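# Collect floor foam blocks into the tote by the door

## Task

Move each yellow foam block lying on this room's floor completely into the tote near the door, leave every block that sits on a desk in its original spot and orientation, keep the tote standing on the floor, and make sure the robot ends upright and not leaning; nothing counts as done if it stays in place only because the robot is holding it.

## Robot and tools

ROBOT. TidyBot++: a single mobile base (0.54 m long, 0.50 m wide, 0.38 m high) on four driven casters, carrying one seven-joint arm with a two-finger gripper. The shoulder sits 0.12 m ahead of the base centre and 0.68 m above the floor. Upper arm 0.42 m, forearm 0.31 m, hand 0.31 m to the hand point. The arm begins folded, hand down, reaching up to 0.08 m beyond the base front, elbow up to 1.15 m high. A downward-pointing hand reaches at most about 0.94 m above the floor, and only near the base.

FRAMES. Base frame: origin on the floor below the base centre, x forward, y left, z up. hand_pose is in this frame: the point between the finger pads; its z axis runs out along the fingers, its y axis is the closing direction. The odometry frame is the base frame as it was when the scene began. Heading is positive leftward, -3.142 to 3.142. base_tilt is in degrees, positive when leaning forward or right.

execute_actions. Argument "actions": a list holding one action or none (empty just reports state and images). An action may contain "base", "joints", or both, plus optional "speeds"; its motions begin together. "base" holds exactly one relative offset from where the base last measured itself: translate_m (metres, forward positive, -2 to 2), strafe_m (metres, left positive, -2 to 2) or rotate_rad (radians, counter-clockwise from above positive, -6.3 to 6.3). A base move needing more than 8.667 s at its top speed is refused. "joints" is one object of absolute targets keyed by name: joint_1_rad (any angle; positive turns the arm clockwise seen from above, opposite to rotate_rad), joint_2_rad shoulder -2.249 to 2.249, joint_3_rad any angle, joint_4_rad elbow -2.579 to 2.579, joint_5_rad any angle, joint_6_rad wrist -2.099 to 2.099, joint_7_rad any angle (hand down: positive is counter-clockwise from above; at 1.57 the fingers open toward the robot's left and right), gripper_pos 0 (open, pad gap about 85 mm) to 1 (closed); the gap is roughly 85 x (1 - gripper_pos) mm. Done tolerances: 0.039 rad for joints 1-4, 0.056 for 5-7, 0.03 for the gripper. Unbounded joints take the shorter way, so split turns into steps below half a revolution. "speeds" caps this action's base speed: translate_m and strafe_m 0.05 to 0.5 m/s, rotate_rad 0.1 to 1.57 rad/s (top values are the defaults). Arm joints move up to 1.39 rad/s (1.22 for joints 5-7). An action runs at most 15 s. "cameras": list from base_camera, wrist_camera, all; omitted or null gives all, [] gives none. Unknown keys, names or out-of-range values make the whole call refused with no motion. Anything you omit may still be driving toward its previous target.

Arm geometry. With joint_1_rad 0, joint_3_rad 3.14, joint_5_rad 0 (near the start), the arm stays in the vertical plane of the base x axis. Tilt from vertical, forward positive: upper arm = joint_2_rad, forearm = joint_2_rad - joint_4_rad, hand = that minus joint_6_rad. Forward reach from the shoulder = sum of length x sin(tilt); height above it = sum of length x cos(tilt).

Other tools. wait: seconds from 0 to 10, commands nothing, returns state and images. zoom_image: camera (base_camera or wrist_camera) and region [x0, y0, x1, y1] in pixels of that camera's latest full image, top-left origin, at most 504 x 504. read_manual: section "licences", licence texts only. finished_scene: scene number; final and irreversible, reports success.

RESULTS. base_status and joint_status tell how each motion ended: "done"; "off_target" (resting away from target, possibly still pushing); "contact_stop" or "time_out" (target dropped, holding in place). For the base "done" only means the wheels turned enough; slipping or being blocked can leave it short. "joint command not followed" with a "cause:" line means a self-collision check withheld the arm targets (the gripper still moves); such targets may be retried later. on_its_own lists what moved uncommanded. motor_effort gives percent of maximum, with the peak in brackets. gripper_pos at 1 showing "done" means nothing was grasped; "off_target" means fingers stopped on an object. A stop in one call cancels the remaining motion calls of that reply. "ARM HIT" signals a hard strike on the base or the arm itself. Motor temperatures follow joint order; MOTOR HOT appears from 60 °C, and at 75 °C an OVER-TEMPERATURE FAULT makes the arm sink ("limit_stop_at_motor_heat"; resend targets). Holding loads heats motors, even while the robot idles between replies.

ACCURACY. Friction and sag leave the hand one or two centimetres off, more when stretched or loaded. To correct, send each joint its previous command plus (desired minus read angle); never re-command the read angle while carrying something. Trust camera images over hand_pose. Odometry drifts a few centimetres and degrees over many moves.

AVOID. Don't drive while the arm is snagged above about 0.8 m, or push/pull sideways with a raised hand: the robot can tip. Don't drive the arm into objects; torque over 104.5 N m (joints 1-4) or 51.3 N m (joints 5-7) freezes the arm for 10 s. Nothing prevents the arm from striking the base. Keep fingers clear of the floor, don't drop or slam blocks, don't disturb the desk blocks or the tote, and end with the robot level.

Each tool is called after "Call:" as name(argument=value, ...), one argument or row to a line, values as JSON.

## Session

Call:
execute_actions(
  actions=[],
)

Scene clock: 0.00 s.
Motor temperatures (°C, as the motors report them): [35 36 32 38 36 44 44]
base_odometry: x=+0.000 y=+0.000 heading=+0.000 (m, m, rad; odometry frame)
base_tilt: forward=+0.4 right=-0.1 (deg)
base_status: not commanded
joint_positions: joint_1_rad=-0.030 joint_2_rad=-0.353 joint_3_rad=+3.104 joint_4_rad=-2.547 joint_5_rad=+0.049 joint_6_rad=-0.855 joint_7_rad=+1.599 gripper_pos=+0.000
joint_status: not commanded
motor_effort: joint_1_rad=+0 joint_2_rad=-2 joint_3_rad=+1 joint_4_rad=+15 joint_5_rad=+1 joint_6_rad=+1 joint_7_rad=-1 (%)
hand_pose: x=+0.2579 y=-0.0023 z=+0.5834 quat_wxyz=(+0.025, +0.997, +0.062, +0.047) (m; base frame)
pictures: base_camera, wrist_camera
Images, in order (width x height): base_camera 644x364, wrist_camera 644x476.

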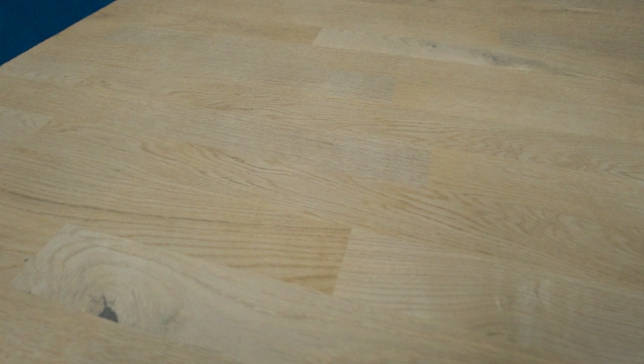

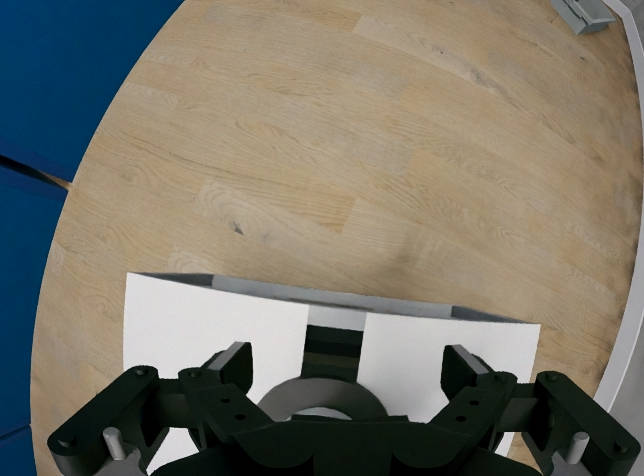

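Call:
execute_actions(
  actions=[
    {"joints":{"joint_6_rad":0.4}},
  ],
  cameras=["wrist_camera"],
)

Call:
execute_actions(
  actions=[
    {"base":{"rotate_rad":-1.57}},
  ],
  cameras=["wrist_camera"],
)

Call:
execute_actions(
  actions=[
    {"base":{"rotate_rad":-1.57}},
  ],
  cameras=["wrist_camera"],
)

Call:
execute_actions(
  actions=[
    {"base":{"rotate_rad":-1.57}},
  ],
  cameras=["wrist_camera"],
)

Scene clock: 13.93 s.
Motor temperatures (°C, as the motors report them): [35 36 32 38 36 44 44]
base_odometry: x=+0.000 y=+0.000 heading=+0.000 (m, m, rad; odometry frame)
base_tilt: forward=+0.4 right=-0.1 (deg)
base_status: not commanded
joint_positions: joint_1_rad=-0.030 joint_2_rad=-0.353 joint_3_rad=+3.104 joint_4_rad=-2.546 joint_5_rad=+0.049 joint_6_rad=+0.400 joint_7_rad=+1.599 gripper_pos=+0.000
joint_status: all done
motor_effort: joint_1_rad=+0(1) joint_2_rad=-7(7) joint_3_rad=+1(1) joint_4_rad=+20(20) joint_5_rad=+0(0) joint_6_rad=+8(9) joint_7_rad=-1(1) (%)
hand_pose: x=+0.5307 y=+0.0360 z=+0.8244 quat_wxyz=(+0.000, +0.779, +0.064, +0.624) (m; base frame)
pictures: wrist_camera
camera_calibration (this result's frames):
wrist_camera: T_world_to_cam=[[0.120806, -0.988776, 0.0879095, -0.095508], [-0.237981, -0.114823, -0.964459, 0.98223], [0.963728, 0.0955916, -0.249182, -0.172909], [0, 0, 0, 1]] pos_world=[0.411928, 0.0348756, 0.912631]
Images, in order (width x height): wrist_camera 644x476.

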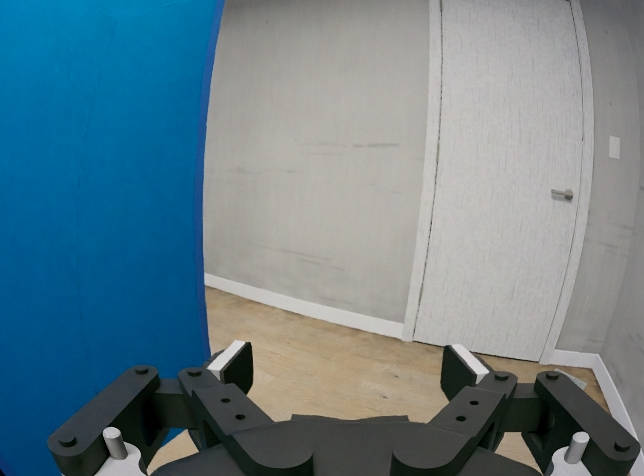

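Scene clock: 16.23 s.
Motor temperatures (°C, as the motors report them): [35 36 32 38 36 44 44]
base_odometry: x=+0.000 y=+0.000 heading=-1.569 (m, m, rad; odometry frame)
base_tilt: forward=+0.4 right=-0.1 (deg)
base_status: done
joint_positions: joint_1_rad=-0.030 joint_2_rad=-0.353 joint_3_rad=+3.104 joint_4_rad=-2.546 joint_5_rad=+0.049 joint_6_rad=+0.400 joint_7_rad=+1.599 gripper_pos=+0.000
joint_status: not commanded
motor_effort: joint_1_rad=-1(2) joint_2_rad=-7(8) joint_3_rad=+1(2) joint_4_rad=+20(20) joint_5_rad=+0(1) joint_6_rad=+9(8) joint_7_rad=-1(1) (%)
hand_pose: x=+0.5307 y=+0.0360 z=+0.8244 quat_wxyz=(+0.000, +0.779, +0.064, +0.624) (m; base frame)
pictures: wrist_camera
camera_calibration (this result's frames):
wrist_camera: T_world_to_cam=[[0.120712, -0.98879, 0.0878747, -0.0954732], [-0.237993, -0.114767, -0.964462, 0.982235], [0.963736, 0.0955088, -0.249179, -0.172913], [0, 0, 0, 1]] pos_world=[0.411932, 0.0348398, 0.912632]
Images, in order (width x height): wrist_camera 644x476.

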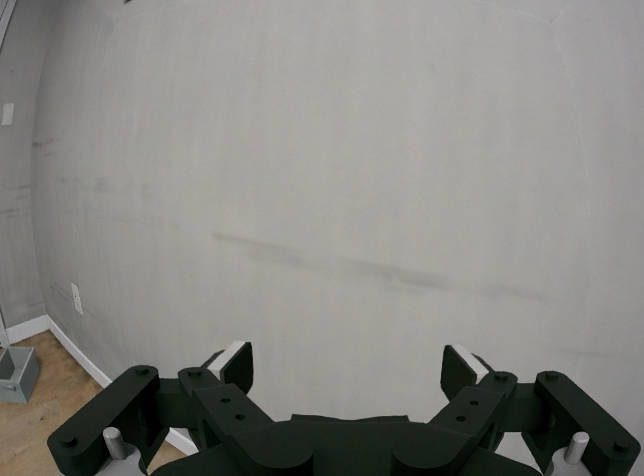

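Scene clock: 18.53 s.
Motor temperatures (°C, as the motors report them): [35 36 32 38 36 44 44]
base_odometry: x=+0.000 y=+0.000 heading=-3.138 (m, m, rad; odometry frame)
base_tilt: forward=+0.4 right=-0.1 (deg)
base_status: done
joint_positions: joint_1_rad=-0.030 joint_2_rad=-0.353 joint_3_rad=+3.104 joint_4_rad=-2.546 joint_5_rad=+0.049 joint_6_rad=+0.400 joint_7_rad=+1.599 gripper_pos=+0.000
joint_status: not commanded
motor_effort: joint_1_rad=+0(0) joint_2_rad=-7(8) joint_3_rad=+1(3) joint_4_rad=+20(20) joint_5_rad=+0(1) joint_6_rad=+8(8) joint_7_rad=-1(1) (%)
hand_pose: x=+0.5307 y=+0.0359 z=+0.8244 quat_wxyz=(+0.000, +0.779, +0.064, +0.624) (m; base frame)
pictures: wrist_camera
camera_calibration (this result's frames):
wrist_camera: T_world_to_cam=[[0.120608, -0.988807, 0.0878361, -0.0954347], [-0.238006, -0.114704, -0.964467, 0.98224], [0.963746, 0.0954169, -0.249177, -0.172917], [0, 0, 0, 1]] pos_world=[0.411937, 0.0348, 0.912633]
Images, in order (width x height): wrist_camera 644x476.

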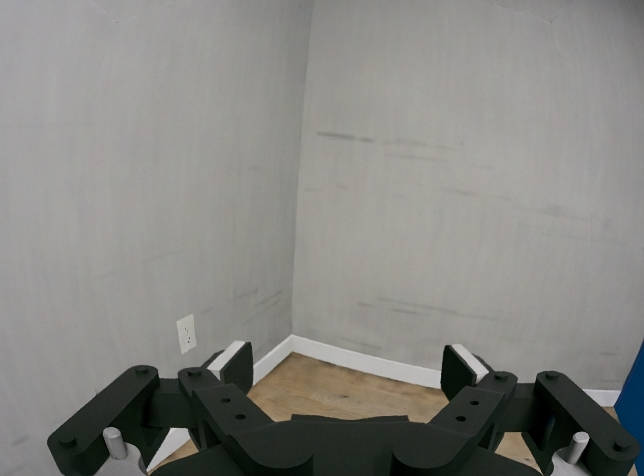

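Scene clock: 20.83 s.
Motor temperatures (°C, as the motors report them): [35 36 32 38 36 44 44]
base_odometry: x=+0.000 y=+0.000 heading=+1.576 (m, m, rad; odometry frame)
base_tilt: forward=+0.4 right=-0.1 (deg)
base_status: done
joint_positions: joint_1_rad=-0.030 joint_2_rad=-0.353 joint_3_rad=+3.104 joint_4_rad=-2.546 joint_5_rad=+0.049 joint_6_rad=+0.400 joint_7_rad=+1.599 gripper_pos=+0.000
joint_status: not commanded
motor_effort: joint_1_rad=+0(1) joint_2_rad=-7(8) joint_3_rad=+1(3) joint_4_rad=+20(20) joint_5_rad=+0(0) joint_6_rad=+8(9) joint_7_rad=-1(1) (%)
hand_pose: x=+0.5307 y=+0.0359 z=+0.8244 quat_wxyz=(+0.000, +0.779, +0.064, +0.624) (m; base frame)
pictures: wrist_camera
camera_calibration (this result's frames):
wrist_camera: T_world_to_cam=[[0.120512, -0.988822, 0.0878008, -0.0953993], [-0.238018, -0.114647, -0.964471, 0.982245], [0.963755, 0.0953317, -0.249174, -0.172921], [0, 0, 0, 1]] pos_world=[0.411942, 0.0347631, 0.912635]
Images, in order (width x height): wrist_camera 644x476.

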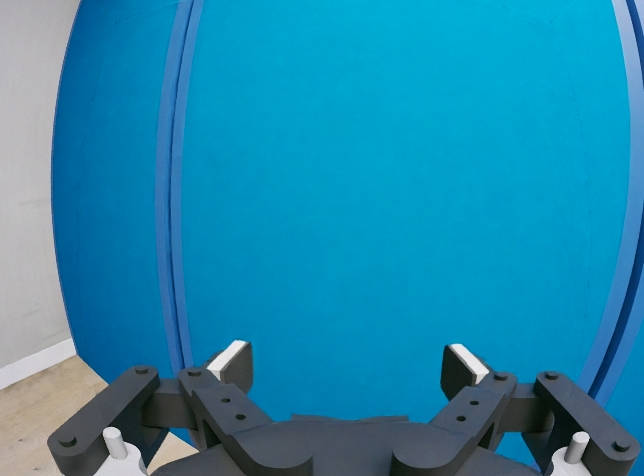

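Call:
execute_actions(
  actions=[
    {"base":{"strafe_m":-1.4},"joints":{"joint_6_rad":0.1}},
  ],
)

Scene clock: 30.10 s.
Motor temperatures (°C, as the motors report them): [35 36 32 38 36 44 44]
base_odometry: x=+1.400 y=+0.004 heading=+1.575 (m, m, rad; odometry frame)
base_tilt: forward=+0.4 right=-0.1 (deg)
base_status: done
joint_positions: joint_1_rad=-0.030 joint_2_rad=-0.353 joint_3_rad=+3.104 joint_4_rad=-2.551 joint_5_rad=+0.049 joint_6_rad=+0.101 joint_7_rad=+1.599 gripper_pos=+0.000
joint_status: all done
motor_effort: joint_1_rad=-1(0) joint_2_rad=-6(8) joint_3_rad=+1(3) joint_4_rad=+20(21) joint_5_rad=+0(1) joint_6_rad=+8(9) joint_7_rad=-1(0) (%)
hand_pose: x=+0.4959 y=+0.0281 z=+0.7355 quat_wxyz=(+0.007, +0.864, +0.066, +0.499) (m; base frame)
pictures: base_camera, wrist_camera
camera_calibration (this result's frames):
wrist_camera: T_world_to_cam=[[0.130084, -0.988458, 0.0776417, -0.088384], [-0.515935, -0.134353, -0.846026, 0.93861], [0.846693, 0.0699968, -0.527458, 0.102615], [0, 0, 0, 1]] pos_world=[0.408876, 0.0315582, 0.855076]
Images, in order (width x height): base_camera 644x364, wrist_camera 644x476.

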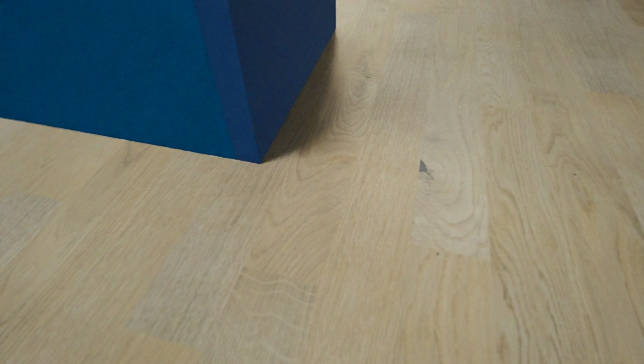

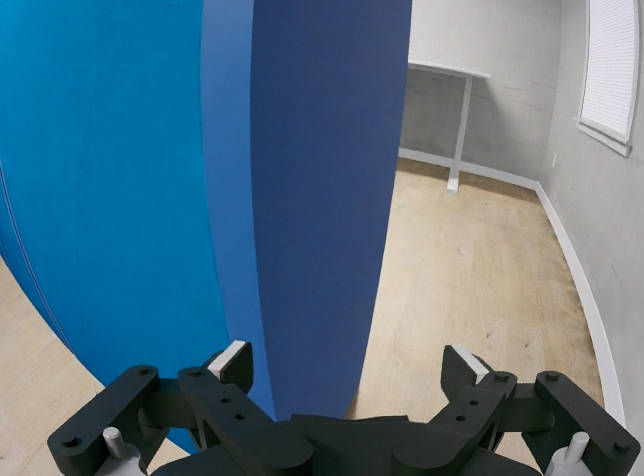

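Align with the room and go.

Call:
execute_actions(
  actions=[
    {"base":{"rotate_rad":-0.2}},
  ],
  cameras=[],
)

Call:
execute_actions(
  actions=[
    {"base":{"strafe_m":-0.5}},
  ],
  cameras=[],
)

Call:
execute_actions(
  actions=[
    {"base":{"translate_m":1.5}},
  ],
  cameras=["wrist_camera"],
)

Call:
execute_actions(
  actions=[
    {"base":{"rotate_rad":1.2}},
  ],
)

Scene clock: 40.03 s.
Motor temperatures (°C, as the motors report them): [35 36 32 38 36 44 44]
base_odometry: x=+1.401 y=+0.004 heading=+1.374 (m, m, rad; odometry frame)
base_tilt: forward=+0.4 right=-0.1 (deg)
base_status: done
joint_positions: joint_1_rad=-0.030 joint_2_rad=-0.353 joint_3_rad=+3.104 joint_4_rad=-2.551 joint_5_rad=+0.049 joint_6_rad=+0.101 joint_7_rad=+1.599 gripper_pos=+0.000
joint_status: not commanded
motor_effort: joint_1_rad=+0(0) joint_2_rad=-6(7) joint_3_rad=+1(3) joint_4_rad=+19(19) joint_5_rad=+0(0) joint_6_rad=+8(8) joint_7_rad=+0(1) (%)
hand_pose: x=+0.4959 y=+0.0280 z=+0.7355 quat_wxyz=(+0.007, +0.864, +0.066, +0.499) (m; base frame)
pictures: none
No camera images: the call's "cameras" was empty. Leave "cameras" out to get every camera's image.

Scene clock: 44.60 s.
Motor temperatures (°C, as the motors report them): [35 36 32 38 36 44 44]
base_odometry: x=+1.831 y=-0.082 heading=+1.378 (m, m, rad; odometry frame)
base_tilt: forward=+0.4 right=-0.1 (deg)
base_status: strafe_m time_out (by the wheels' count: -0.439 of -0.500)
joint_positions: joint_1_rad=-0.028 joint_2_rad=-0.353 joint_3_rad=+3.107 joint_4_rad=-2.550 joint_5_rad=+0.049 joint_6_rad=+0.101 joint_7_rad=+1.599 gripper_pos=+0.000
joint_status: not commanded
motor_effort: joint_1_rad=-1(4) joint_2_rad=-6(16) joint_3_rad=+1(11) joint_4_rad=+19(22) joint_5_rad=+0(1) joint_6_rad=+8(9) joint_7_rad=-1(1) (%)
hand_pose: x=+0.4964 y=+0.0263 z=+0.7362 quat_wxyz=(+0.007, +0.864, +0.064, +0.499) (m; base frame)
pictures: none
No camera images: the call's "cameras" was empty. Leave "cameras" out to get every camera's image.

not run: a stop came earlier in this reply.

not run: a stop came earlier in this reply.

Hit the wall (or something).

Call:
execute_actions(
  actions=[
    {"base":{"strafe_m":0.12}},
  ],
)

Scene clock: 56.10 s.
Motor temperatures (°C, as the motors report them): [35 36 32 38 36 44 44]
base_odometry: x=+1.714 y=-0.059 heading=+1.378 (m, m, rad; odometry frame)
base_tilt: forward=+0.4 right=-0.1 (deg)
base_status: done
joint_positions: joint_1_rad=-0.028 joint_2_rad=-0.353 joint_3_rad=+3.107 joint_4_rad=-2.550 joint_5_rad=+0.049 joint_6_rad=+0.101 joint_7_rad=+1.599 gripper_pos=+0.000
joint_status: not commanded
motor_effort: joint_1_rad=+0(0) joint_2_rad=-6(7) joint_3_rad=+1(2) joint_4_rad=+19(19) joint_5_rad=+0(0) joint_6_rad=+8(8) joint_7_rad=-1(0) (%)
hand_pose: x=+0.4964 y=+0.0264 z=+0.7362 quat_wxyz=(+0.007, +0.864, +0.064, +0.499) (m; base frame)
pictures: base_camera, wrist_camera
camera_calibration (this result's frames):
wrist_camera: T_world_to_cam=[[0.12571, -0.989088, 0.0768233, -0.0873432], [-0.515375, -0.131278, -0.84685, 0.939467], [0.847694, 0.0668648, -0.526255, 0.101417], [0, 0, 0, 1]] pos_world=[0.409188, 0.0301602, 0.855669]
Images, in order (width x height): base_camera 644x364, wrist_camera 644x476.

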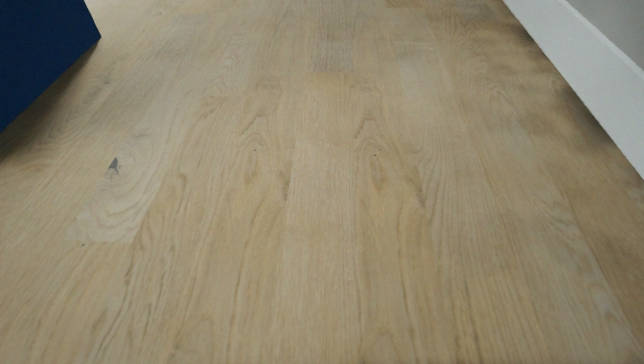

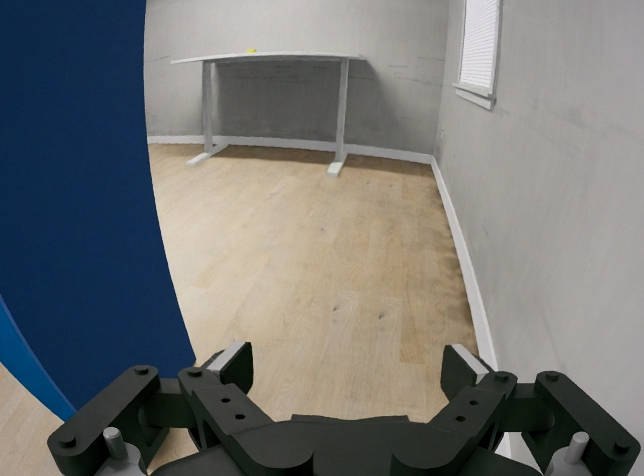

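Call:
execute_actions(
  actions=[
    {"base":{"translate_m":1.5}},
  ],
  cameras=[],
)

Call:
execute_actions(
  actions=[
    {"base":{"rotate_rad":1.3}},
  ],
)

Scene clock: 66.67 s.
Motor temperatures (°C, as the motors report them): [35 36 32 38 36 44 44]
base_odometry: x=+2.000 y=+1.413 heading=+1.379 (m, m, rad; odometry frame)
base_tilt: forward=+0.4 right=-0.1 (deg)
base_status: done
joint_positions: joint_1_rad=-0.028 joint_2_rad=-0.353 joint_3_rad=+3.107 joint_4_rad=-2.550 joint_5_rad=+0.049 joint_6_rad=+0.101 joint_7_rad=+1.599 gripper_pos=+0.000
joint_status: not commanded
motor_effort: joint_1_rad=-1(0) joint_2_rad=-7(9) joint_3_rad=+1(2) joint_4_rad=+19(20) joint_5_rad=+0(0) joint_6_rad=+8(8) joint_7_rad=-1(1) (%)
hand_pose: x=+0.4964 y=+0.0264 z=+0.7363 quat_wxyz=(+0.007, +0.864, +0.064, +0.499) (m; base frame)
pictures: none
No camera images: the call's "cameras" was empty. Leave "cameras" out to get every camera's image.

Scene clock: 68.77 s.
Motor temperatures (°C, as the motors report them): [35 36 32 38 36 44 44]
base_odometry: x=+2.000 y=+1.413 heading=+2.678 (m, m, rad; odometry frame)
base_tilt: forward=+0.4 right=-0.1 (deg)
base_status: done
joint_positions: joint_1_rad=-0.028 joint_2_rad=-0.353 joint_3_rad=+3.107 joint_4_rad=-2.550 joint_5_rad=+0.049 joint_6_rad=+0.101 joint_7_rad=+1.599 gripper_pos=+0.000
joint_status: not commanded
motor_effort: joint_1_rad=-1(2) joint_2_rad=-6(7) joint_3_rad=+1(2) joint_4_rad=+19(19) joint_5_rad=+0(0) joint_6_rad=+8(7) joint_7_rad=-1(1) (%)
hand_pose: x=+0.4964 y=+0.0265 z=+0.7363 quat_wxyz=(+0.007, +0.864, +0.064, +0.499) (m; base frame)
pictures: base_camera, wrist_camera
camera_calibration (this result's frames):
wrist_camera: T_world_to_cam=[[0.12581, -0.989071, 0.0768765, -0.0873911], [-0.515248, -0.131367, -0.846913, 0.939495], [0.847757, 0.0669393, -0.526145, 0.101335], [0, 0, 0, 1]] pos_world=[0.40916, 0.0301988, 0.855706]
Images, in order (width x height): base_camera 644x364, wrist_camera 644x476.

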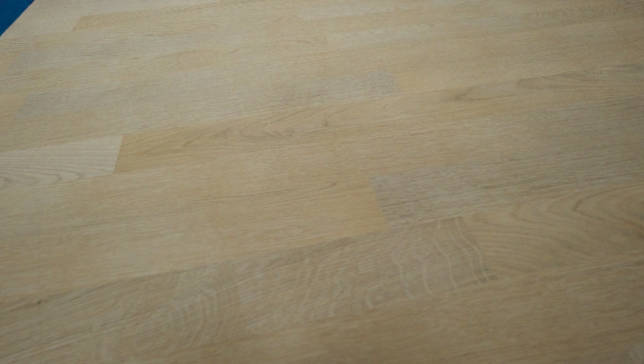

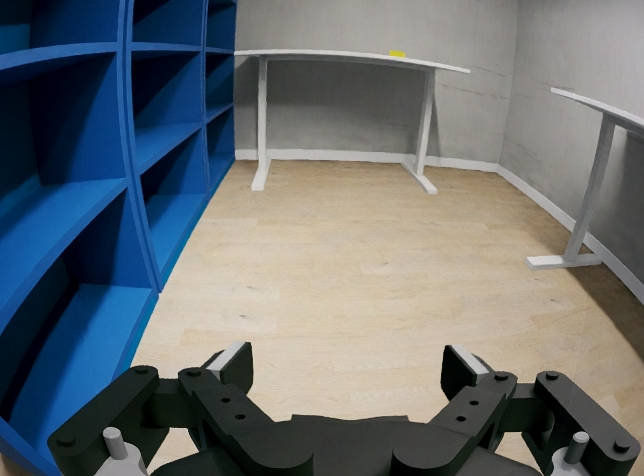

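Call:
execute_actions(
  actions=[
    {"base":{"translate_m":1.0},"joints":{"joint_6_rad":-0.3}},
  ],
  cameras=["wrist_camera"],
)

Call:
execute_actions(
  actions=[
    {"base":{"rotate_rad":-1.6}},
  ],
  cameras=["wrist_camera"],
)

Call:
execute_actions(
  actions=[
    {"base":{"rotate_rad":-1.6}},
  ],
  cameras=["wrist_camera"],
)

Call:
execute_actions(
  actions=[
    {"base":{"rotate_rad":-1.6}},
  ],
  cameras=["wrist_camera"],
)

Scene clock: 82.67 s.
Motor temperatures (°C, as the motors report them): [35 36 32 39 36 44 44]
base_odometry: x=+1.104 y=+1.859 heading=+2.679 (m, m, rad; odometry frame)
base_tilt: forward=+0.4 right=-0.2 (deg)
base_status: done
joint_positions: joint_1_rad=-0.028 joint_2_rad=-0.355 joint_3_rad=+3.107 joint_4_rad=-2.553 joint_5_rad=+0.049 joint_6_rad=-0.302 joint_7_rad=+1.599 gripper_pos=+0.000
joint_status: all done
motor_effort: joint_1_rad=+0(0) joint_2_rad=-5(7) joint_3_rad=+1(1) joint_4_rad=+18(21) joint_5_rad=+0(0) joint_6_rad=+5(8) joint_7_rad=-1(1) (%)
hand_pose: x=+0.4129 y=+0.0142 z=+0.6423 quat_wxyz=(+0.015, +0.947, +0.064, +0.315) (m; base frame)
pictures: wrist_camera
camera_calibration (this result's frames):
wrist_camera: T_world_to_cam=[[0.132959, -0.989295, 0.0601394, -0.0739703], [-0.80783, -0.143326, -0.571724, 0.759464], [0.574223, 0.0274332, -0.818239, 0.424592], [0, 0, 0, 1]] pos_world=[0.379543, 0.0240242, 0.78607]
Images, in order (width x height): wrist_camera 644x476.

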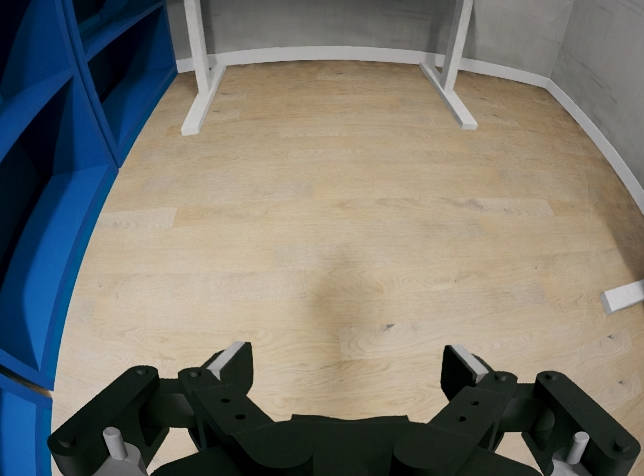

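Scene clock: 84.97 s.
Motor temperatures (°C, as the motors report them): [35 36 32 39 36 44 44]
base_odometry: x=+1.104 y=+1.859 heading=+1.080 (m, m, rad; odometry frame)
base_tilt: forward=+0.4 right=-0.1 (deg)
base_status: done
joint_positions: joint_1_rad=-0.028 joint_2_rad=-0.355 joint_3_rad=+3.106 joint_4_rad=-2.553 joint_5_rad=+0.049 joint_6_rad=-0.302 joint_7_rad=+1.599 gripper_pos=+0.000
joint_status: not commanded
motor_effort: joint_1_rad=-1(0) joint_2_rad=-5(5) joint_3_rad=+1(2) joint_4_rad=+18(18) joint_5_rad=+0(0) joint_6_rad=+5(5) joint_7_rad=-1(1) (%)
hand_pose: x=+0.4129 y=+0.0142 z=+0.6423 quat_wxyz=(+0.015, +0.947, +0.064, +0.315) (m; base frame)
pictures: wrist_camera
camera_calibration (this result's frames):
wrist_camera: T_world_to_cam=[[0.132961, -0.989295, 0.0601401, -0.073971], [-0.80783, -0.143328, -0.571723, 0.759464], [0.574223, 0.027434, -0.818239, 0.424592], [0, 0, 0, 1]] pos_world=[0.379543, 0.0240249, 0.78607]
Images, in order (width x height): wrist_camera 644x476.

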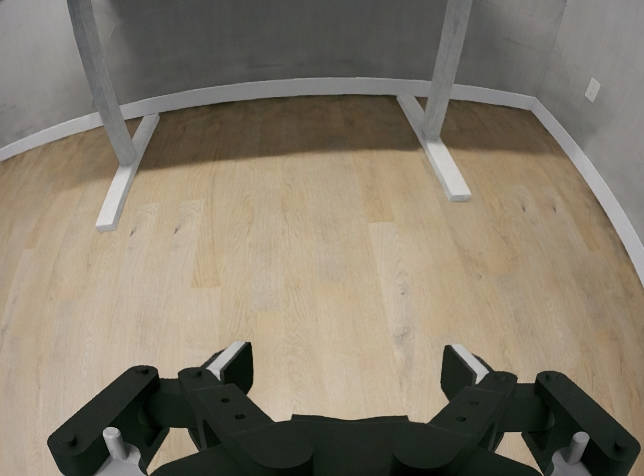

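Scene clock: 87.27 s.
Motor temperatures (°C, as the motors report them): [35 36 32 39 36 44 44]
base_odometry: x=+1.104 y=+1.859 heading=-0.519 (m, m, rad; odometry frame)
base_tilt: forward=+0.4 right=-0.1 (deg)
base_status: done
joint_positions: joint_1_rad=-0.028 joint_2_rad=-0.355 joint_3_rad=+3.106 joint_4_rad=-2.553 joint_5_rad=+0.049 joint_6_rad=-0.302 joint_7_rad=+1.599 gripper_pos=+0.000
joint_status: not commanded
motor_effort: joint_1_rad=-1(0) joint_2_rad=-5(5) joint_3_rad=+1(2) joint_4_rad=+18(18) joint_5_rad=+0(0) joint_6_rad=+5(5) joint_7_rad=-1(0) (%)
hand_pose: x=+0.4129 y=+0.0142 z=+0.6423 quat_wxyz=(+0.015, +0.947, +0.064, +0.315) (m; base frame)
pictures: wrist_camera
camera_calibration (this result's frames):
wrist_camera: T_world_to_cam=[[0.132961, -0.989295, 0.0601399, -0.0739708], [-0.80783, -0.143327, -0.571723, 0.759464], [0.574223, 0.0274338, -0.818239, 0.424592], [0, 0, 0, 1]] pos_world=[0.379543, 0.0240248, 0.78607]
Images, in order (width x height): wrist_camera 644x476.

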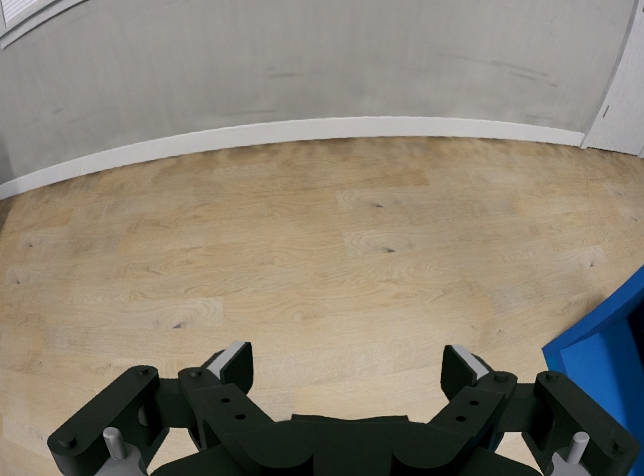

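Scene clock: 89.57 s.
Motor temperatures (°C, as the motors report them): [35 36 32 39 36 44 44]
base_odometry: x=+1.104 y=+1.859 heading=-2.118 (m, m, rad; odometry frame)
base_tilt: forward=+0.4 right=-0.1 (deg)
base_status: done
joint_positions: joint_1_rad=-0.028 joint_2_rad=-0.355 joint_3_rad=+3.106 joint_4_rad=-2.553 joint_5_rad=+0.049 joint_6_rad=-0.302 joint_7_rad=+1.599 gripper_pos=+0.000
joint_status: not commanded
motor_effort: joint_1_rad=-1(0) joint_2_rad=-5(5) joint_3_rad=+1(2) joint_4_rad=+18(18) joint_5_rad=+0(0) joint_6_rad=+5(5) joint_7_rad=-1(0) (%)
hand_pose: x=+0.4129 y=+0.0142 z=+0.6423 quat_wxyz=(+0.015, +0.947, +0.064, +0.315) (m; base frame)
pictures: wrist_camera
camera_calibration (this result's frames):
wrist_camera: T_world_to_cam=[[0.132961, -0.989295, 0.06014, -0.0739709], [-0.80783, -0.143327, -0.571723, 0.759464], [0.574223, 0.0274339, -0.818239, 0.424592], [0, 0, 0, 1]] pos_world=[0.379543, 0.0240249, 0.78607]
Images, in order (width x height): wrist_camera 644x476.

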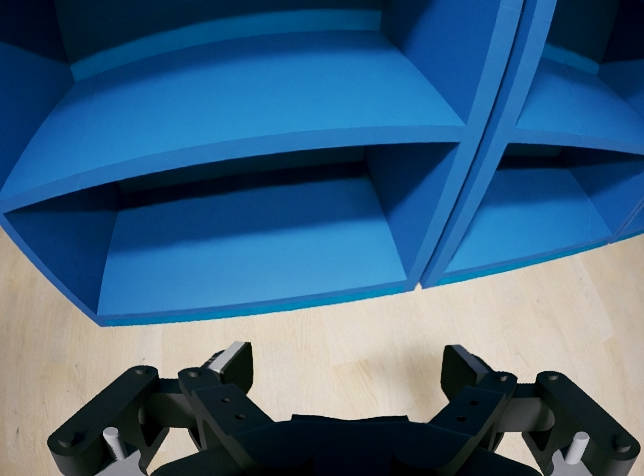

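Call:
execute_actions(
  actions=[
    {"base":{"rotate_rad":1.655}},
  ],
  cameras=[],
)

Call:
execute_actions(
  actions=[
    {"base":{"translate_m":1.0}},
  ],
  cameras=[],
)

Call:
execute_actions(
  actions=[
    {"base":{"rotate_rad":-1.3}},
  ],
  cameras=[],
)

Call:
execute_actions(
  actions=[
    {"base":{"translate_m":1.4}},
  ],
  cameras=["wrist_camera"],
)

Call:
execute_actions(
  actions=[
    {"base":{"rotate_rad":-1.5},"joints":{"joint_6_rad":-0.1}},
  ],
  cameras=["wrist_camera"],
)

Scene clock: 104.27 s.
Motor temperatures (°C, as the motors report them): [35 36 32 39 36 44 44]
base_odometry: x=+1.104 y=+1.859 heading=-0.464 (m, m, rad; odometry frame)
base_tilt: forward=+0.4 right=-0.1 (deg)
base_status: done
joint_positions: joint_1_rad=-0.028 joint_2_rad=-0.355 joint_3_rad=+3.106 joint_4_rad=-2.553 joint_5_rad=+0.049 joint_6_rad=-0.302 joint_7_rad=+1.599 gripper_pos=+0.000
joint_status: not commanded
motor_effort: joint_1_rad=+0(0) joint_2_rad=-5(6) joint_3_rad=+1(2) joint_4_rad=+18(18) joint_5_rad=+0(0) joint_6_rad=+6(6) joint_7_rad=+0(1) (%)
hand_pose: x=+0.4129 y=+0.0142 z=+0.6423 quat_wxyz=(+0.015, +0.947, +0.064, +0.315) (m; base frame)
pictures: none
No camera images: the call's "cameras" was empty. Leave "cameras" out to get every camera's image.

Scene clock: 107.63 s.
Motor temperatures (°C, as the motors report them): [35 36 32 39 36 44 44]
base_odometry: x=+1.999 y=+1.413 heading=-0.463 (m, m, rad; odometry frame)
base_tilt: forward=+0.4 right=-0.1 (deg)
base_status: done
joint_positions: joint_1_rad=-0.028 joint_2_rad=-0.354 joint_3_rad=+3.106 joint_4_rad=-2.553 joint_5_rad=+0.049 joint_6_rad=-0.302 joint_7_rad=+1.599 gripper_pos=+0.000
joint_status: not commanded
motor_effort: joint_1_rad=+0(1) joint_2_rad=-5(7) joint_3_rad=+1(2) joint_4_rad=+18(19) joint_5_rad=+0(0) joint_6_rad=+6(6) joint_7_rad=-1(1) (%)
hand_pose: x=+0.4129 y=+0.0142 z=+0.6421 quat_wxyz=(+0.015, +0.947, +0.064, +0.315) (m; base frame)
pictures: none
No camera images: the call's "cameras" was empty. Leave "cameras" out to get every camera's image.

Scene clock: 109.73 s.
Motor temperatures (°C, as the motors report them): [35 36 32 39 36 44 44]
base_odometry: x=+2.000 y=+1.413 heading=-1.762 (m, m, rad; odometry frame)
base_tilt: forward=+0.4 right=-0.1 (deg)
base_status: done
joint_positions: joint_1_rad=-0.028 joint_2_rad=-0.354 joint_3_rad=+3.106 joint_4_rad=-2.553 joint_5_rad=+0.049 joint_6_rad=-0.302 joint_7_rad=+1.599 gripper_pos=+0.000
joint_status: not commanded
motor_effort: joint_1_rad=-1(0) joint_2_rad=-5(5) joint_3_rad=+1(2) joint_4_rad=+17(18) joint_5_rad=+0(0) joint_6_rad=+5(5) joint_7_rad=-1(1) (%)
hand_pose: x=+0.4129 y=+0.0142 z=+0.6421 quat_wxyz=(+0.015, +0.947, +0.064, +0.315) (m; base frame)
pictures: none
No camera images: the call's "cameras" was empty. Leave "cameras" out to get every camera's image.

Scene clock: 113.90 s.
Motor temperatures (°C, as the motors report them): [35 36 32 39 36 44 44]
base_odometry: x=+1.731 y=+0.039 heading=-1.763 (m, m, rad; odometry frame)
base_tilt: forward=+0.4 right=-0.1 (deg)
base_status: done
joint_positions: joint_1_rad=-0.028 joint_2_rad=-0.354 joint_3_rad=+3.106 joint_4_rad=-2.553 joint_5_rad=+0.049 joint_6_rad=-0.302 joint_7_rad=+1.599 gripper_pos=+0.000
joint_status: not commanded
motor_effort: joint_1_rad=-1(1) joint_2_rad=-5(7) joint_3_rad=+1(1) joint_4_rad=+17(19) joint_5_rad=+0(0) joint_6_rad=+5(6) joint_7_rad=-1(1) (%)
hand_pose: x=+0.4129 y=+0.0142 z=+0.6421 quat_wxyz=(+0.015, +0.947, +0.064, +0.315) (m; base frame)
pictures: wrist_camera
camera_calibration (this result's frames):
wrist_camera: T_world_to_cam=[[0.132996, -0.989294, 0.0600817, -0.0739375], [-0.808139, -0.143337, -0.571285, 0.759227], [0.573781, 0.027424, -0.81855, 0.42485], [0, 0, 0, 1]] pos_world=[0.379623, 0.0240285, 0.785938]
Images, in order (width x height): wrist_camera 644x476.

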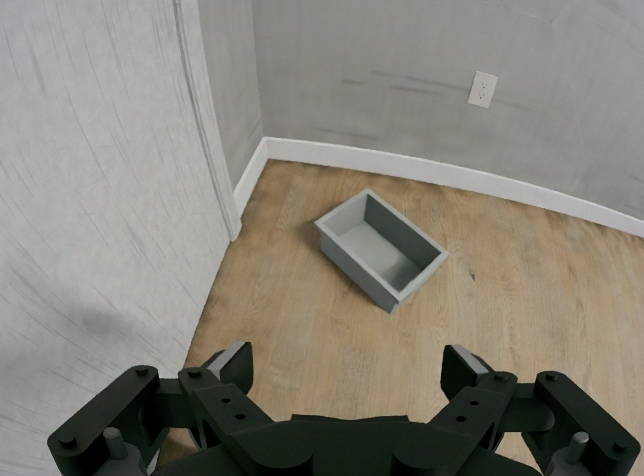

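Scene clock: 116.13 s.
Motor temperatures (°C, as the motors report them): [35 36 32 39 36 44 44]
base_odometry: x=+1.731 y=+0.039 heading=+3.021 (m, m, rad; odometry frame)
base_tilt: forward=+0.4 right=-0.1 (deg)
base_status: done
joint_positions: joint_1_rad=-0.028 joint_2_rad=-0.354 joint_3_rad=+3.106 joint_4_rad=-2.544 joint_5_rad=+0.049 joint_6_rad=-0.103 joint_7_rad=+1.599 gripper_pos=+0.000
joint_status: all done
motor_effort: joint_1_rad=-1(0) joint_2_rad=-6(7) joint_3_rad=+1(2) joint_4_rad=+19(21) joint_5_rad=+0(0) joint_6_rad=+7(7) joint_7_rad=+0(1) (%)
hand_pose: x=+0.4616 y=+0.0207 z=+0.6879 quat_wxyz=(+0.011, +0.909, +0.064, +0.411) (m; base frame)
pictures: wrist_camera
camera_calibration (this result's frames):
wrist_camera: T_world_to_cam=[[0.129866, -0.989109, 0.0692701, -0.0816612], [-0.672042, -0.139172, -0.727317, 0.870157], [0.729037, 0.0479011, -0.682797, 0.268753], [0, 0, 0, 1]] pos_world=[0.399457, 0.0274564, 0.822041]
Images, in order (width x height): wrist_camera 644x476.

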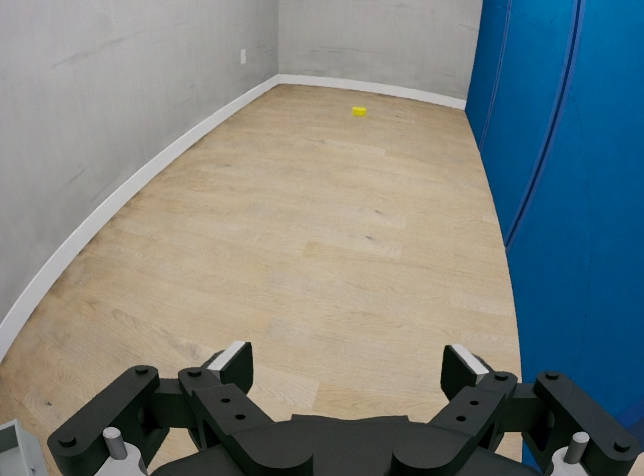

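Call:
execute_actions(
  actions=[
    {"base":{"translate_m":1.7},"joints":{"joint_6_rad":-0.85}},
  ],
)

Scene clock: 128.90 s.
Motor temperatures (°C, as the motors report them): [35 36 32 39 36 44 44]
base_odometry: x=+0.044 y=+0.246 heading=+3.020 (m, m, rad; odometry frame)
base_tilt: forward=+0.4 right=-0.1 (deg)
base_status: done
joint_positions: joint_1_rad=-0.028 joint_2_rad=-0.355 joint_3_rad=+3.106 joint_4_rad=-2.549 joint_5_rad=+0.049 joint_6_rad=-0.853 joint_7_rad=+1.599 gripper_pos=+0.000
joint_status: all done
motor_effort: joint_1_rad=+0(1) joint_2_rad=-2(6) joint_3_rad=+1(1) joint_4_rad=+15(19) joint_5_rad=+0(0) joint_6_rad=+1(7) joint_7_rad=+0(0) (%)
hand_pose: x=+0.2578 y=-0.0028 z=+0.5832 quat_wxyz=(+0.024, +0.997, +0.060, +0.048) (m; base frame)
pictures: base_camera, wrist_camera
camera_calibration (this result's frames):
wrist_camera: T_world_to_cam=[[0.131026, -0.990725, 0.0360035, -0.0520749], [-0.988999, -0.13314, -0.0644616, 0.348936], [0.0686572, -0.0271613, -0.997271, 0.700369], [0, 0, 0, 1]] pos_world=[0.303835, 0.0138883, 0.722825]
Images, in order (width x height): base_camera 644x364, wrist_camera 644x476.

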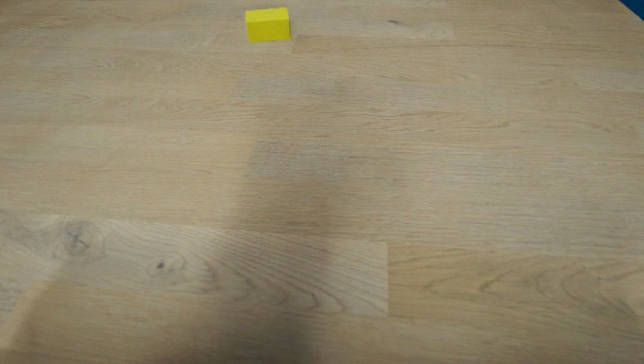

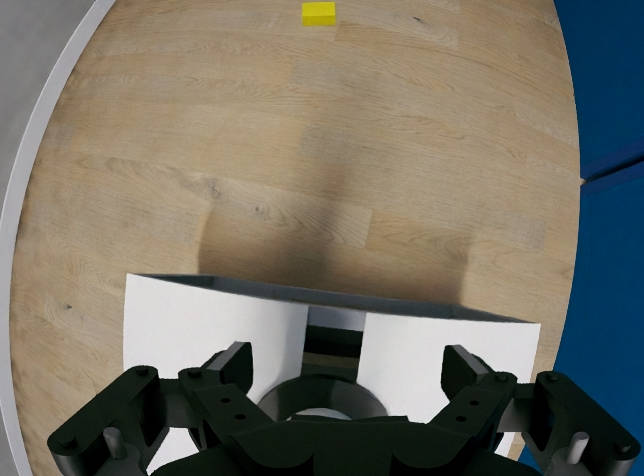

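Call:
execute_actions(
  actions=[
    {"base":{"translate_m":0.45},"joints":{"joint_1_rad":0,"joint_2_rad":1.356,"joint_3_rad":3.14,"joint_4_rad":-1.722,"joint_5_rad":0,"joint_6_rad":-0.063,"joint_7_rad":0.0}},
  ],
  cameras=[],
)

Call:
execute_actions(
  actions=[
    {"base":{"strafe_m":0.125}},
  ],
)

Scene clock: 152.17 s.
Motor temperatures (°C, as the motors report them): [35 36 32 39 36 44 44]
base_odometry: x=-0.403 y=+0.301 heading=+3.019 (m, m, rad; odometry frame)
base_tilt: forward=+0.4 right=-0.1 (deg)
base_status: done
joint_positions: joint_1_rad=-0.019 joint_2_rad=+1.354 joint_3_rad=+3.123 joint_4_rad=-1.738 joint_5_rad=+0.033 joint_6_rad=-0.084 joint_7_rad=+0.038 gripper_pos=+0.000
joint_status: all done
motor_effort: joint_1_rad=-1(1) joint_2_rad=-43(46) joint_3_rad=+0(0) joint_4_rad=+1(17) joint_5_rad=+0(0) joint_6_rad=+0(2) joint_7_rad=+0(1) (%)
hand_pose: x=+0.5341 y=+0.0194 z=+0.1475 quat_wxyz=(+0.007, +0.739, -0.673, -0.018) (m; base frame)
pictures: none
No camera images: the call's "cameras" was empty. Leave "cameras" out to get every camera's image.

Scene clock: 153.53 s.
Motor temperatures (°C, as the motors report them): [35 36 32 39 36 44 44]
base_odometry: x=-0.419 y=+0.177 heading=+3.019 (m, m, rad; odometry frame)
base_tilt: forward=+0.5 right=-0.1 (deg)
base_status: done
joint_positions: joint_1_rad=-0.010 joint_2_rad=+1.354 joint_3_rad=+3.133 joint_4_rad=-1.737 joint_5_rad=+0.033 joint_6_rad=-0.083 joint_7_rad=+0.038 gripper_pos=+0.000
joint_status: not commanded
motor_effort: joint_1_rad=+0(3) joint_2_rad=-43(44) joint_3_rad=+0(2) joint_4_rad=+1(1) joint_5_rad=+0(0) joint_6_rad=+0(0) joint_7_rad=+0(1) (%)
hand_pose: x=+0.5354 y=+0.0101 z=+0.1473 quat_wxyz=(+0.009, +0.736, -0.677, -0.014) (m; base frame)
pictures: base_camera, wrist_camera
camera_calibration (this result's frames):
wrist_camera: T_world_to_cam=[[-0.995435, -0.0945655, 0.0128729, 0.537452], [-0.0940503, 0.994916, 0.0360208, 0.0917169], [-0.0162138, 0.0346457, -0.999268, 0.292098], [0, 0, 0, 1]] pos_world=[0.548361, -0.0505461, 0.281662]
Images, in order (width x height): base_camera 644x364, wrist_camera 644x476.

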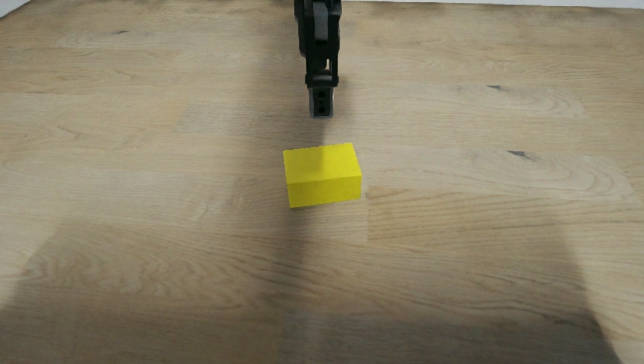

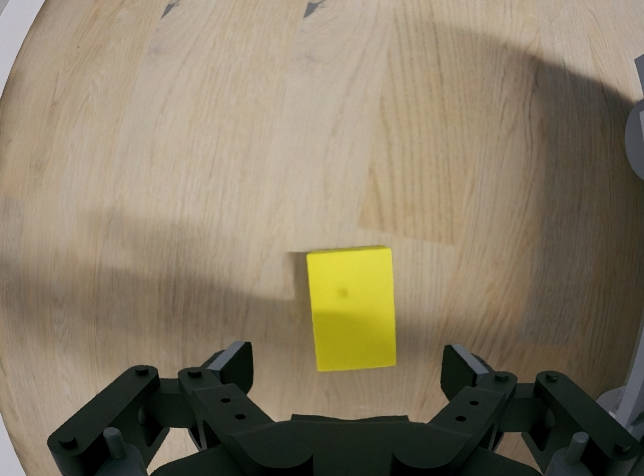

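Well aligned. Descend.

Call:
execute_actions(
  actions=[
    {"joints":{"joint_2_rad":1.642,"joint_4_rad":-1.464,"joint_6_rad":-0.035}},
  ],
)

Scene clock: 172.50 s.
Motor temperatures (°C, as the motors report them): [35 36 32 39 36 44 44]
base_odometry: x=-0.419 y=+0.177 heading=+3.019 (m, m, rad; odometry frame)
base_tilt: forward=+0.4 right=-0.1 (deg)
base_status: not commanded
joint_positions: joint_1_rad=-0.009 joint_2_rad=+1.590 joint_3_rad=+3.133 joint_4_rad=-1.491 joint_5_rad=+0.032 joint_6_rad=-0.073 joint_7_rad=+0.038 gripper_pos=+0.000
joint_status: joint_2_rad off_target (ended at +1.590, target +1.642); the others done
motor_effort: joint_1_rad=-1(4) joint_2_rad=-31(45) joint_3_rad=+0(3) joint_4_rad=+10(15) joint_5_rad=+0(0) joint_6_rad=+9(15) joint_7_rad=-1(1) (%)
hand_pose: x=+0.5551 y=+0.0099 z=+0.0489 quat_wxyz=(+0.002, +0.735, -0.678, -0.006) (m; base frame)
pictures: base_camera, wrist_camera
camera_calibration (this result's frames):
wrist_camera: T_world_to_cam=[[-0.995795, -0.0912366, -0.00826035, 0.559549], [-0.0914682, 0.995217, 0.0342997, 0.0959372], [0.00509146, 0.034911, -0.999377, 0.182267], [0, 0, 0, 1]] pos_world=[0.565044, -0.0507901, 0.183485]
Images, in order (width x height): base_camera 644x364, wrist_camera 644x476.

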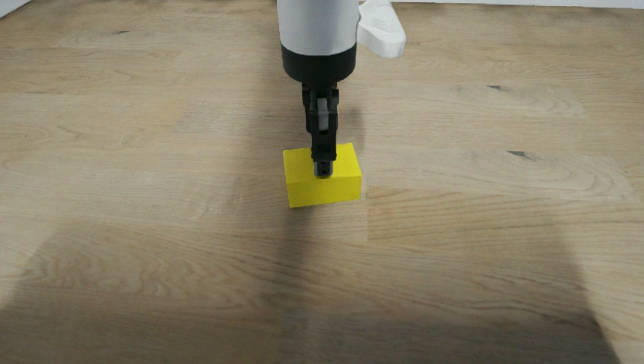

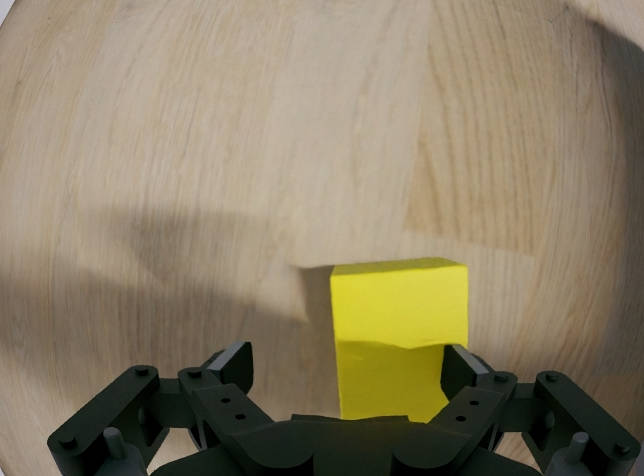

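Near finger landed on block. Lift, back up 2.5 cm, descend.

Call:
execute_actions(
  actions=[
    {"joints":{"joint_2_rad":1.45}},
  ],
  cameras=[],
)

Call:
execute_actions(
  actions=[
    {"base":{"translate_m":-0.028}},
  ],
  cameras=[],
)

Call:
execute_actions(
  actions=[
    {"joints":{"joint_2_rad":1.642}},
  ],
)

Scene clock: 180.60 s.
Motor temperatures (°C, as the motors report them): [35 36 32 39 36 44 44]
base_odometry: x=-0.419 y=+0.177 heading=+3.019 (m, m, rad; odometry frame)
base_tilt: forward=+0.4 right=-0.1 (deg)
base_status: not commanded
joint_positions: joint_1_rad=-0.009 joint_2_rad=+1.447 joint_3_rad=+3.133 joint_4_rad=-1.467 joint_5_rad=+0.032 joint_6_rad=-0.051 joint_7_rad=+0.038 gripper_pos=+0.000
joint_status: all done
motor_effort: joint_1_rad=-1(0) joint_2_rad=-49(53) joint_3_rad=+0(0) joint_4_rad=+6(10) joint_5_rad=+0(0) joint_6_rad=+2(10) joint_7_rad=-1(1) (%)
hand_pose: x=+0.6620 y=+0.0111 z=+0.1210 quat_wxyz=(-0.063, +0.732, -0.676, +0.062) (m; base frame)
pictures: none
No camera images: the call's "cameras" was empty. Leave "cameras" out to get every camera's image.

Scene clock: 181.40 s.
Motor temperatures (°C, as the motors report them): [35 36 32 39 36 44 44]
base_odometry: x=-0.391 y=+0.174 heading=+3.019 (m, m, rad; odometry frame)
base_tilt: forward=+0.4 right=-0.1 (deg)
base_status: done
joint_positions: joint_1_rad=-0.009 joint_2_rad=+1.449 joint_3_rad=+3.133 joint_4_rad=-1.467 joint_5_rad=+0.032 joint_6_rad=-0.050 joint_7_rad=+0.038 gripper_pos=+0.000
joint_status: not commanded
motor_effort: joint_1_rad=-1(1) joint_2_rad=-49(51) joint_3_rad=+0(1) joint_4_rad=+5(7) joint_5_rad=+0(0) joint_6_rad=+2(3) joint_7_rad=+0(1) (%)
hand_pose: x=+0.6611 y=+0.0110 z=+0.1202 quat_wxyz=(-0.062, +0.732, -0.676, +0.061) (m; base frame)
pictures: none
No camera images: the call's "cameras" was empty. Leave "cameras" out to get every camera's image.

Scene clock: 182.87 s.
Motor temperatures (°C, as the motors report them): [35 36 32 39 36 44 44]
base_odometry: x=-0.391 y=+0.174 heading=+3.019 (m, m, rad; odometry frame)
base_tilt: forward=+0.5 right=-0.1 (deg)
base_status: not commanded
joint_positions: joint_1_rad=-0.006 joint_2_rad=+1.642 joint_3_rad=+3.136 joint_4_rad=-1.463 joint_5_rad=+0.032 joint_6_rad=-0.054 joint_7_rad=+0.038 gripper_pos=+0.000
joint_status: all done
motor_effort: joint_1_rad=-1(4) joint_2_rad=-45(49) joint_3_rad=+0(4) joint_4_rad=+1(15) joint_5_rad=+0(0) joint_6_rad=+0(13) joint_7_rad=-1(1) (%)
hand_pose: x=+0.5445 y=+0.0069 z=+0.0263 quat_wxyz=(+0.005, +0.734, -0.680, -0.008) (m; base frame)
pictures: base_camera, wrist_camera
camera_calibration (this result's frames):
wrist_camera: T_world_to_cam=[[-0.996089, -0.0883308, -0.0022171, 0.548541], [-0.0883562, 0.995565, 0.0323111, 0.0970924], [-0.000646797, 0.0323806, -0.999475, 0.162995], [0, 0, 0, 1]] pos_world=[0.55508, -0.0534865, 0.160988]
Images, in order (width x height): base_camera 644x364, wrist_camera 644x476.

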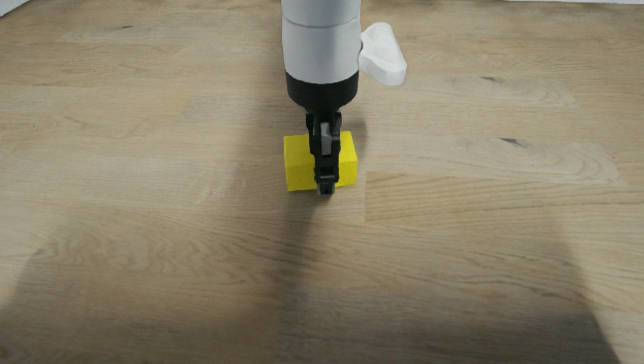

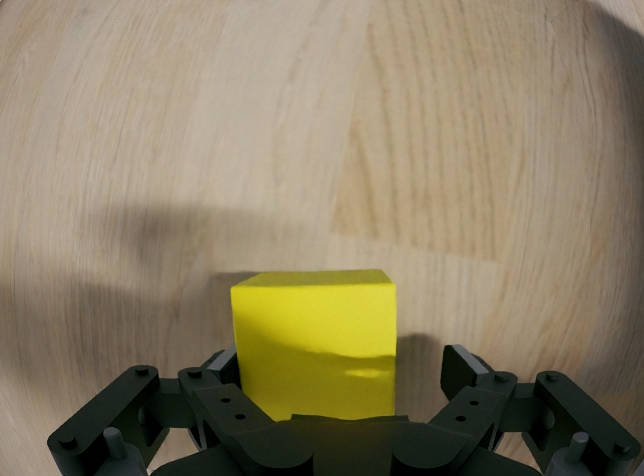

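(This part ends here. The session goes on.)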